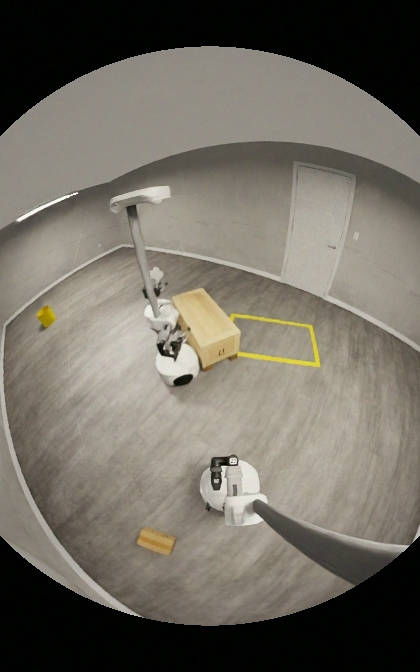

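>>> execute_actions:
  actions:
    - {"r1":{"base":{"rotate_rad":0.45},"pace":"max"},"r2":{"base":{"translate_m":0.25},"pace":"max"},"r3":{"base":{"strafe_m":-0.4},"pace":"max"}}
  cameras: []

>>> execute_actions:
  actions:
    - {"r1":{"base":{"strafe_m":-0.18},"pace":"max"},"r2":{"base":{"strafe_m":-0.3},"pace":"max"}}
  cameras: []

>>> execute_actions:
  actions:
    - {"r1":{"base":{"translate_m":0.07},"pace":"max"}}
  cameras: []

>>> execute_actions:
  actions:
    - {"r1":{"base":{"strafe_m":0.45},"pace":"max"}}
  cameras: ["r1_head_left_camera"]

Scene clock: 57.10 s.
r1.base_odometry: x=+1.189 y=+1.805 heading=-0.240 (m, m, rad; r1's odometry frame)
r1.turned_by_wheels: +0.450 (rad since the last result)
r1.turned_by_imu: +0.443 (rad since the last result)
r1.base_tilt: forward=-0.2 right=+0.7 (deg)
r1.lidar_m: 0.86 0.35 0.25 0.28 1.90 1.92 2.31 4.27 2.40 2.44 2.82 2.85
r1.base_status: done
r1.joint_positions: lift_m=+0.330 arm_m=-0.001 wrist_yaw_rad=+3.197 wrist_pitch_rad=+0.011 wrist_roll_rad=-0.002 gripper_m=+0.057
r1.joint_status: not commanded
r1.motor_effort: lift_m=+19(20) arm_m=-2(1) wrist_yaw_rad=+0(0) wrist_pitch_rad=-8(8) wrist_roll_rad=+0(0) gripper_m=-1(5) wheel_0=-2(6) wheel_1=+3(6) wheel_2=+0(8) (%)
r1.hand_pose: x=-0.1233 y=+0.0714 z=+0.5049 quat_wxyz=(-0.028, -0.006, -0.001, +1.000) (m; r1's base frame)
r1.wrist_depth_mm: - 139 139 - - 1921 1618 / - - 138 - - 1921 1618 / - 108 137 - - 1863 1618 / - 123 146 - - 1921 1661 / 198 - - - - 1921 1618 / 214 1983 199 - 215 1808 1576 / 215 1205 1281 146 1229 1308 1336
r2.base_odometry: x=-1.482 y=-0.276 heading=+1.430 (m, m, rad; r2's odometry frame)
r2.turned_by_wheels: +0.000 (rad since the last result)
r2.turned_by_imu: +0.000 (rad since the last result)
r2.base_tilt: forward=-0.3 right=+0.4 (deg)
r2.lidar_m: 2.24 1.11 1.02 3.60 0.36 0.33 0.47 0.86 2.94 2.99 2.23 2.15
r2.base_status: done
r2.joint_positions: lift_m=+0.330 arm_m=+0.002 wrist_yaw_rad=+3.055 wrist_pitch_rad=+0.014 wrist_roll_rad=-0.014 gripper_m=+0.057
r2.joint_status: not commanded
r2.motor_effort: lift_m=+20(21) arm_m=+0(0) wrist_yaw_rad=+0(0) wrist_pitch_rad=-9(9) wrist_roll_rad=+1(1) gripper_m=-1(3) wheel_0=+2(22) wheel_1=+2(25) wheel_2=+2(10) (%)
r2.hand_pose: x=-0.1073 y=+0.1120 z=+0.5039 quat_wxyz=(+0.043, -0.007, -0.007, +0.999) (m; r2's base frame)
r2.wrist_depth_mm: - 140 - - - - - / - 133 - - - - - / 108 140 226 - - - - / 133 146 - - - - - / - - 1078 1118 - - - / 1098 1078 193 597 190 580 634 / 891 891 842 123 430 427 549
r3.base_odometry: x=-0.400 y=-0.400 heading=+0.000 (m, m, rad; r3's odometry frame)
r3.turned_by_wheels: +0.000 (rad since the last result)
r3.turned_by_imu: -0.003 (rad since the last result)
r3.base_tilt: forward=-1.0 right=+0.6 (deg)
r3.lidar_m: 1.25 1.00 0.99 2.59 2.04 2.01 2.21 2.28 2.23 2.44 2.78 2.72
r3.base_status: done
r3.joint_positions: lift_m=+0.282 arm_m=-0.001 wrist_yaw_rad=+3.105 wrist_pitch_rad=+0.001 wrist_roll_rad=-0.006 gripper_m=+0.057
r3.joint_status: not commanded
r3.motor_effort: lift_m=+19(20) arm_m=+0(0) wrist_yaw_rad=-1(0) wrist_pitch_rad=-4(5) wrist_roll_rad=-1(2) gripper_m=-7(4) wheel_0=-1(12) wheel_1=+2(13) wheel_2=+0(2) (%)
r3.hand_pose: x=-0.1154 y=+0.0981 z=+0.4597 quat_wxyz=(+0.019, -0.001, -0.003, +1.000) (m; r3's base frame)
r3.wrist_depth_mm: - 141 - - - 1921 1808 / - 132 - - - 1983 1708 / - 128 194 - - 1921 1708 / 114 139 252 - - 1921 1661 / - - - - - 1863 1708 / 1708 1808 211 1921 1863 1863 1708 / 1182 1078 1229 1255 1160 1336 1366
pictures: none
No camera images: the call's "cameras" was empty. Leave "cameras" out to get every camera's image.

Scene clock: 58.87 s.
r1.base_odometry: x=+1.146 y=+1.630 heading=-0.240 (m, m, rad; r1's odometry frame)
r1.turned_by_wheels: +0.000 (rad since the last result)
r1.turned_by_imu: -0.001 (rad since the last result)
r1.base_tilt: forward=-0.3 right=+0.6 (deg)
r1.lidar_m: 0.78 0.65 0.38 0.37 2.04 2.05 2.45 4.30 2.21 2.28 2.70 2.70
r1.base_status: done
r1.joint_positions: lift_m=+0.330 arm_m=-0.001 wrist_yaw_rad=+3.197 wrist_pitch_rad=+0.011 wrist_roll_rad=-0.002 gripper_m=+0.057
r1.joint_status: not commanded
r1.motor_effort: lift_m=+19(19) arm_m=-2(2) wrist_yaw_rad=+0(1) wrist_pitch_rad=-8(11) wrist_roll_rad=+0(1) gripper_m=-4(5) wheel_0=+0(11) wheel_1=+0(8) wheel_2=+0(1) (%)
r1.hand_pose: x=-0.1233 y=+0.0714 z=+0.5049 quat_wxyz=(-0.028, -0.006, -0.001, +1.000) (m; r1's base frame)
r1.wrist_depth_mm: - 139 139 - - - 1756 / - - 138 - - - 1708 / - 108 138 - - - 1756 / - 123 146 - - - 1756 / 198 - - - - - 1708 / 215 1921 198 - 215 1863 1708 / 215 1182 1281 146 1205 1308 1308
r2.base_odometry: x=-1.185 y=-0.318 heading=+1.430 (m, m, rad; r2's odometry frame)
r2.turned_by_wheels: +0.000 (rad since the last result)
r2.turned_by_imu: -0.001 (rad since the last result)
r2.base_tilt: forward=-0.2 right=+0.4 (deg)
r2.lidar_m: 2.08 2.84 1.26 3.87 0.59 0.62 0.78 0.79 2.61 2.92 2.12 2.00
r2.base_status: done
r2.joint_positions: lift_m=+0.330 arm_m=+0.002 wrist_yaw_rad=+3.055 wrist_pitch_rad=+0.014 wrist_roll_rad=-0.014 gripper_m=+0.057
r2.joint_status: not commanded
r2.motor_effort: lift_m=+21(21) arm_m=+0(0) wrist_yaw_rad=+0(1) wrist_pitch_rad=-9(10) wrist_roll_rad=+2(1) gripper_m=-3(1) wheel_0=-1(16) wheel_1=+2(12) wheel_2=+0(3) (%)
r2.hand_pose: x=-0.1073 y=+0.1120 z=+0.5039 quat_wxyz=(+0.043, -0.007, -0.007, +0.999) (m; r2's base frame)
r2.wrist_depth_mm: - 140 - - - - - / - 133 - - - - - / 107 140 225 - - - - / 134 146 - - - - - / - - - - 1138 - - / 1708 1078 194 946 190 640 569 / 1098 842 976 123 759 569 517
r3.base_odometry: x=-0.400 y=-0.400 heading=+0.000 (m, m, rad; r3's odometry frame)
r3.turned_by_wheels: +0.000 (rad since the last result)
r3.turned_by_imu: +0.000 (rad since the last result)
r3.base_tilt: forward=-1.0 right=+0.5 (deg)
r3.lidar_m: 1.24 1.20 1.26 2.54 2.03 2.00 2.19 2.27 2.24 2.45 2.77 2.70
r3.base_status: not commanded
r3.joint_positions: lift_m=+0.282 arm_m=-0.001 wrist_yaw_rad=+3.105 wrist_pitch_rad=+0.001 wrist_roll_rad=-0.006 gripper_m=+0.057
r3.joint_status: not commanded
r3.motor_effort: lift_m=+20(20) arm_m=+0(0) wrist_yaw_rad=-1(1) wrist_pitch_rad=-6(6) wrist_roll_rad=-1(2) gripper_m=-6(5) wheel_0=-1(1) wheel_1=+2(2) wheel_2=+0(1) (%)
r3.hand_pose: x=-0.1154 y=+0.0981 z=+0.4597 quat_wxyz=(+0.019, -0.001, -0.003, +1.000) (m; r3's base frame)
r3.wrist_depth_mm: - 141 - - - 1921 1756 / - 132 - - - 1863 1708 / - 128 195 - - 1983 1708 / 114 139 253 - - 1863 1708 / - - - - - 1921 1661 / 1661 1808 210 - 1863 1921 1708 / 1182 1078 1205 1255 1160 1366 1397
pictures: none
No camera images: the call's "cameras" was empty. Leave "cameras" out to get every camera's image.

Scene clock: 60.00 s.
r1.base_odometry: x=+1.214 y=+1.614 heading=-0.240 (m, m, rad; r1's odometry frame)
r1.turned_by_wheels: +0.000 (rad since the last result)
r1.turned_by_imu: -0.001 (rad since the last result)
r1.base_tilt: forward=-0.3 right=+0.5 (deg)
r1.lidar_m: 0.70 0.69 0.43 0.37 2.08 2.10 2.50 4.37 2.26 2.38 2.66 2.66
r1.base_status: done
r1.joint_positions: lift_m=+0.330 arm_m=-0.001 wrist_yaw_rad=+3.197 wrist_pitch_rad=+0.011 wrist_roll_rad=-0.002 gripper_m=+0.057
r1.joint_status: not commanded
r1.motor_effort: lift_m=+19(19) arm_m=-1(1) wrist_yaw_rad=+0(0) wrist_pitch_rad=-8(8) wrist_roll_rad=+0(0) gripper_m=-3(4) wheel_0=-1(7) wheel_1=+0(6) wheel_2=+1(11) (%)
r1.hand_pose: x=-0.1233 y=+0.0714 z=+0.5049 quat_wxyz=(-0.028, -0.006, -0.001, +1.000) (m; r1's base frame)
r1.wrist_depth_mm: - 139 139 - - - 1808 / - - 138 - - - 1808 / - 108 138 - - - 1756 / - 123 146 - - - 1808 / 198 - - - - - 1808 / 215 1921 199 - 215 1983 1708 / 215 1182 1281 146 1229 1336 1336
r2.base_odometry: x=-1.185 y=-0.318 heading=+1.430 (m, m, rad; r2's odometry frame)
r2.turned_by_wheels: +0.000 (rad since the last result)
r2.turned_by_imu: +0.000 (rad since the last result)
r2.base_tilt: forward=-0.2 right=+0.5 (deg)
r2.lidar_m: 2.08 2.83 1.23 3.88 0.57 0.60 0.69 0.68 2.65 2.91 2.10 2.00
r2.base_status: not commanded
r2.joint_positions: lift_m=+0.330 arm_m=+0.002 wrist_yaw_rad=+3.055 wrist_pitch_rad=+0.014 wrist_roll_rad=-0.014 gripper_m=+0.057
r2.joint_status: not commanded
r2.motor_effort: lift_m=+20(20) arm_m=+0(0) wrist_yaw_rad=+1(1) wrist_pitch_rad=-10(8) wrist_roll_rad=+1(0) gripper_m=-1(3) wheel_0=-1(1) wheel_1=+2(2) wheel_2=+0(0) (%)
r2.hand_pose: x=-0.1073 y=+0.1120 z=+0.5039 quat_wxyz=(+0.043, -0.007, -0.007, +0.999) (m; r2's base frame)
r2.wrist_depth_mm: - 140 - - - - - / - 133 - - - - - / 107 140 226 - - - - / 133 146 - - - - - / - - - - 1182 - - / 1708 1042 193 976 190 640 569 / 1060 778 904 123 750 569 517
r3.base_odometry: x=-0.400 y=-0.400 heading=+0.000 (m, m, rad; r3's odometry frame)
r3.turned_by_wheels: +0.000 (rad since the last result)
r3.turned_by_imu: +0.000 (rad since the last result)
r3.base_tilt: forward=-1.0 right=+0.5 (deg)
r3.lidar_m: 1.21 1.18 1.24 2.57 2.04 2.01 2.23 2.29 2.24 2.47 2.77 2.72
r3.base_status: not commanded
r3.joint_positions: lift_m=+0.282 arm_m=-0.001 wrist_yaw_rad=+3.105 wrist_pitch_rad=+0.001 wrist_roll_rad=-0.006 gripper_m=+0.057
r3.joint_status: not commanded
r3.motor_effort: lift_m=+20(20) arm_m=+0(0) wrist_yaw_rad=-1(0) wrist_pitch_rad=-5(4) wrist_roll_rad=-2(1) gripper_m=-4(5) wheel_0=-1(1) wheel_1=+2(2) wheel_2=-1(0) (%)
r3.hand_pose: x=-0.1154 y=+0.0981 z=+0.4597 quat_wxyz=(+0.019, -0.001, -0.003, +1.000) (m; r3's base frame)
r3.wrist_depth_mm: - 141 - - - - 1708 / - 132 - - - 1921 1708 / - 128 193 - - 1863 1756 / 114 139 252 - - 1921 1708 / - - - - - 1863 1661 / 1661 1808 211 1983 1863 1863 1661 / 1160 1078 1205 1281 1182 1366 1397
pictures: none
No camera images: the call's "cameras" was empty. Leave "cameras" out to get every camera's image.

Scene clock: 62.00 s.
r1.base_odometry: x=+1.305 y=+2.021 heading=-0.245 (m, m, rad; r1's odometry frame)
r1.turned_by_wheels: -0.005 (rad since the last result)
r1.turned_by_imu: +0.075 (rad since the last result)
r1.base_tilt: forward=-0.4 right=+0.5 (deg)
r1.lidar_m: 0.56 0.27 0.25 0.25 1.81 1.82 2.29 4.59 2.59 3.22 2.94 0.79
r1.base_status: strafe_m contact_stop (by the wheels' count: +0.418 of +0.450)
r1.joint_positions: lift_m=+0.330 arm_m=-0.001 wrist_yaw_rad=+3.197 wrist_pitch_rad=+0.011 wrist_roll_rad=-0.002 gripper_m=+0.057
r1.joint_status: not commanded
r1.on_its_own: the wheels are slack since a contact_stop
r1.motor_effort: lift_m=+19(19) arm_m=-2(2) wrist_yaw_rad=+0(4) wrist_pitch_rad=-7(8) wrist_roll_rad=+0(1) gripper_m=-4(1) wheel_0=+0(27) wheel_1=+0(35) wheel_2=+0(9) (%)
r1.hand_pose: x=-0.1233 y=+0.0715 z=+0.5049 quat_wxyz=(-0.027, -0.006, -0.001, +1.000) (m; r1's base frame)
r1.wrist_depth_mm: - 139 139 - - 1863 1576 / - - 138 - - 1863 1576 / - 108 138 - - 1863 1576 / - 123 146 - - 1863 1576 / 199 - - - - 1808 1576 / 215 1983 200 - 214 1808 1537 / 216 1205 1308 146 1229 1336 1336
r2.base_odometry: x=-1.185 y=-0.318 heading=+1.430 (m, m, rad; r2's odometry frame)
r2.turned_by_wheels: +0.000 (rad since the last result)
r2.turned_by_imu: +0.000 (rad since the last result)
r2.base_tilt: forward=-0.3 right=+0.3 (deg)
r2.lidar_m: 2.07 2.86 1.26 3.85 0.53 0.62 0.82 3.86 2.65 2.90 2.07 2.00
r2.base_status: not commanded
r2.joint_positions: lift_m=+0.330 arm_m=+0.002 wrist_yaw_rad=+3.055 wrist_pitch_rad=+0.014 wrist_roll_rad=-0.014 gripper_m=+0.057
r2.joint_status: not commanded
r2.motor_effort: lift_m=+21(20) arm_m=+0(0) wrist_yaw_rad=-1(0) wrist_pitch_rad=-10(10) wrist_roll_rad=+0(3) gripper_m=-3(2) wheel_0=-1(1) wheel_1=+2(2) wheel_2=+0(0) (%)
r2.hand_pose: x=-0.1073 y=+0.1120 z=+0.5039 quat_wxyz=(+0.043, -0.007, -0.007, +0.999) (m; r2's base frame)
r2.wrist_depth_mm: - 140 - - - - - / - 133 1138 - - - - / 108 140 226 - - - - / 133 146 1138 1025 - - - / - - - - 1182 - - / 1661 1808 193 1160 189 647 569 / 1182 1138 976 123 878 564 488
r3.base_odometry: x=-0.400 y=-0.400 heading=+0.000 (m, m, rad; r3's odometry frame)
r3.turned_by_wheels: +0.000 (rad since the last result)
r3.turned_by_imu: -0.001 (rad since the last result)
r3.base_tilt: forward=-0.9 right=+0.5 (deg)
r3.lidar_m: 1.17 1.16 1.26 2.54 2.05 2.01 2.20 2.29 2.25 2.44 2.78 2.71
r3.base_status: not commanded
r3.joint_positions: lift_m=+0.282 arm_m=-0.001 wrist_yaw_rad=+3.105 wrist_pitch_rad=+0.001 wrist_roll_rad=-0.006 gripper_m=+0.057
r3.joint_status: not commanded
r3.motor_effort: lift_m=+20(20) arm_m=+0(0) wrist_yaw_rad=-1(0) wrist_pitch_rad=-5(6) wrist_roll_rad=+0(2) gripper_m=-4(3) wheel_0=-1(1) wheel_1=+2(2) wheel_2=-1(0) (%)
r3.hand_pose: x=-0.1154 y=+0.0981 z=+0.4597 quat_wxyz=(+0.019, -0.001, -0.003, +1.000) (m; r3's base frame)
r3.wrist_depth_mm: - 141 - - - 1921 1756 / - 132 - - - 1921 1708 / - 128 193 - - 1921 1756 / 114 139 252 - - 1921 1661 / - - - - - 1863 1661 / 1661 1863 210 - 1921 1808 1708 / 1160 1078 1205 1281 1182 1336 1397
pictures: r1_head_left_camera
Images, in order (width x height): r1_head_left_camera 420x672.

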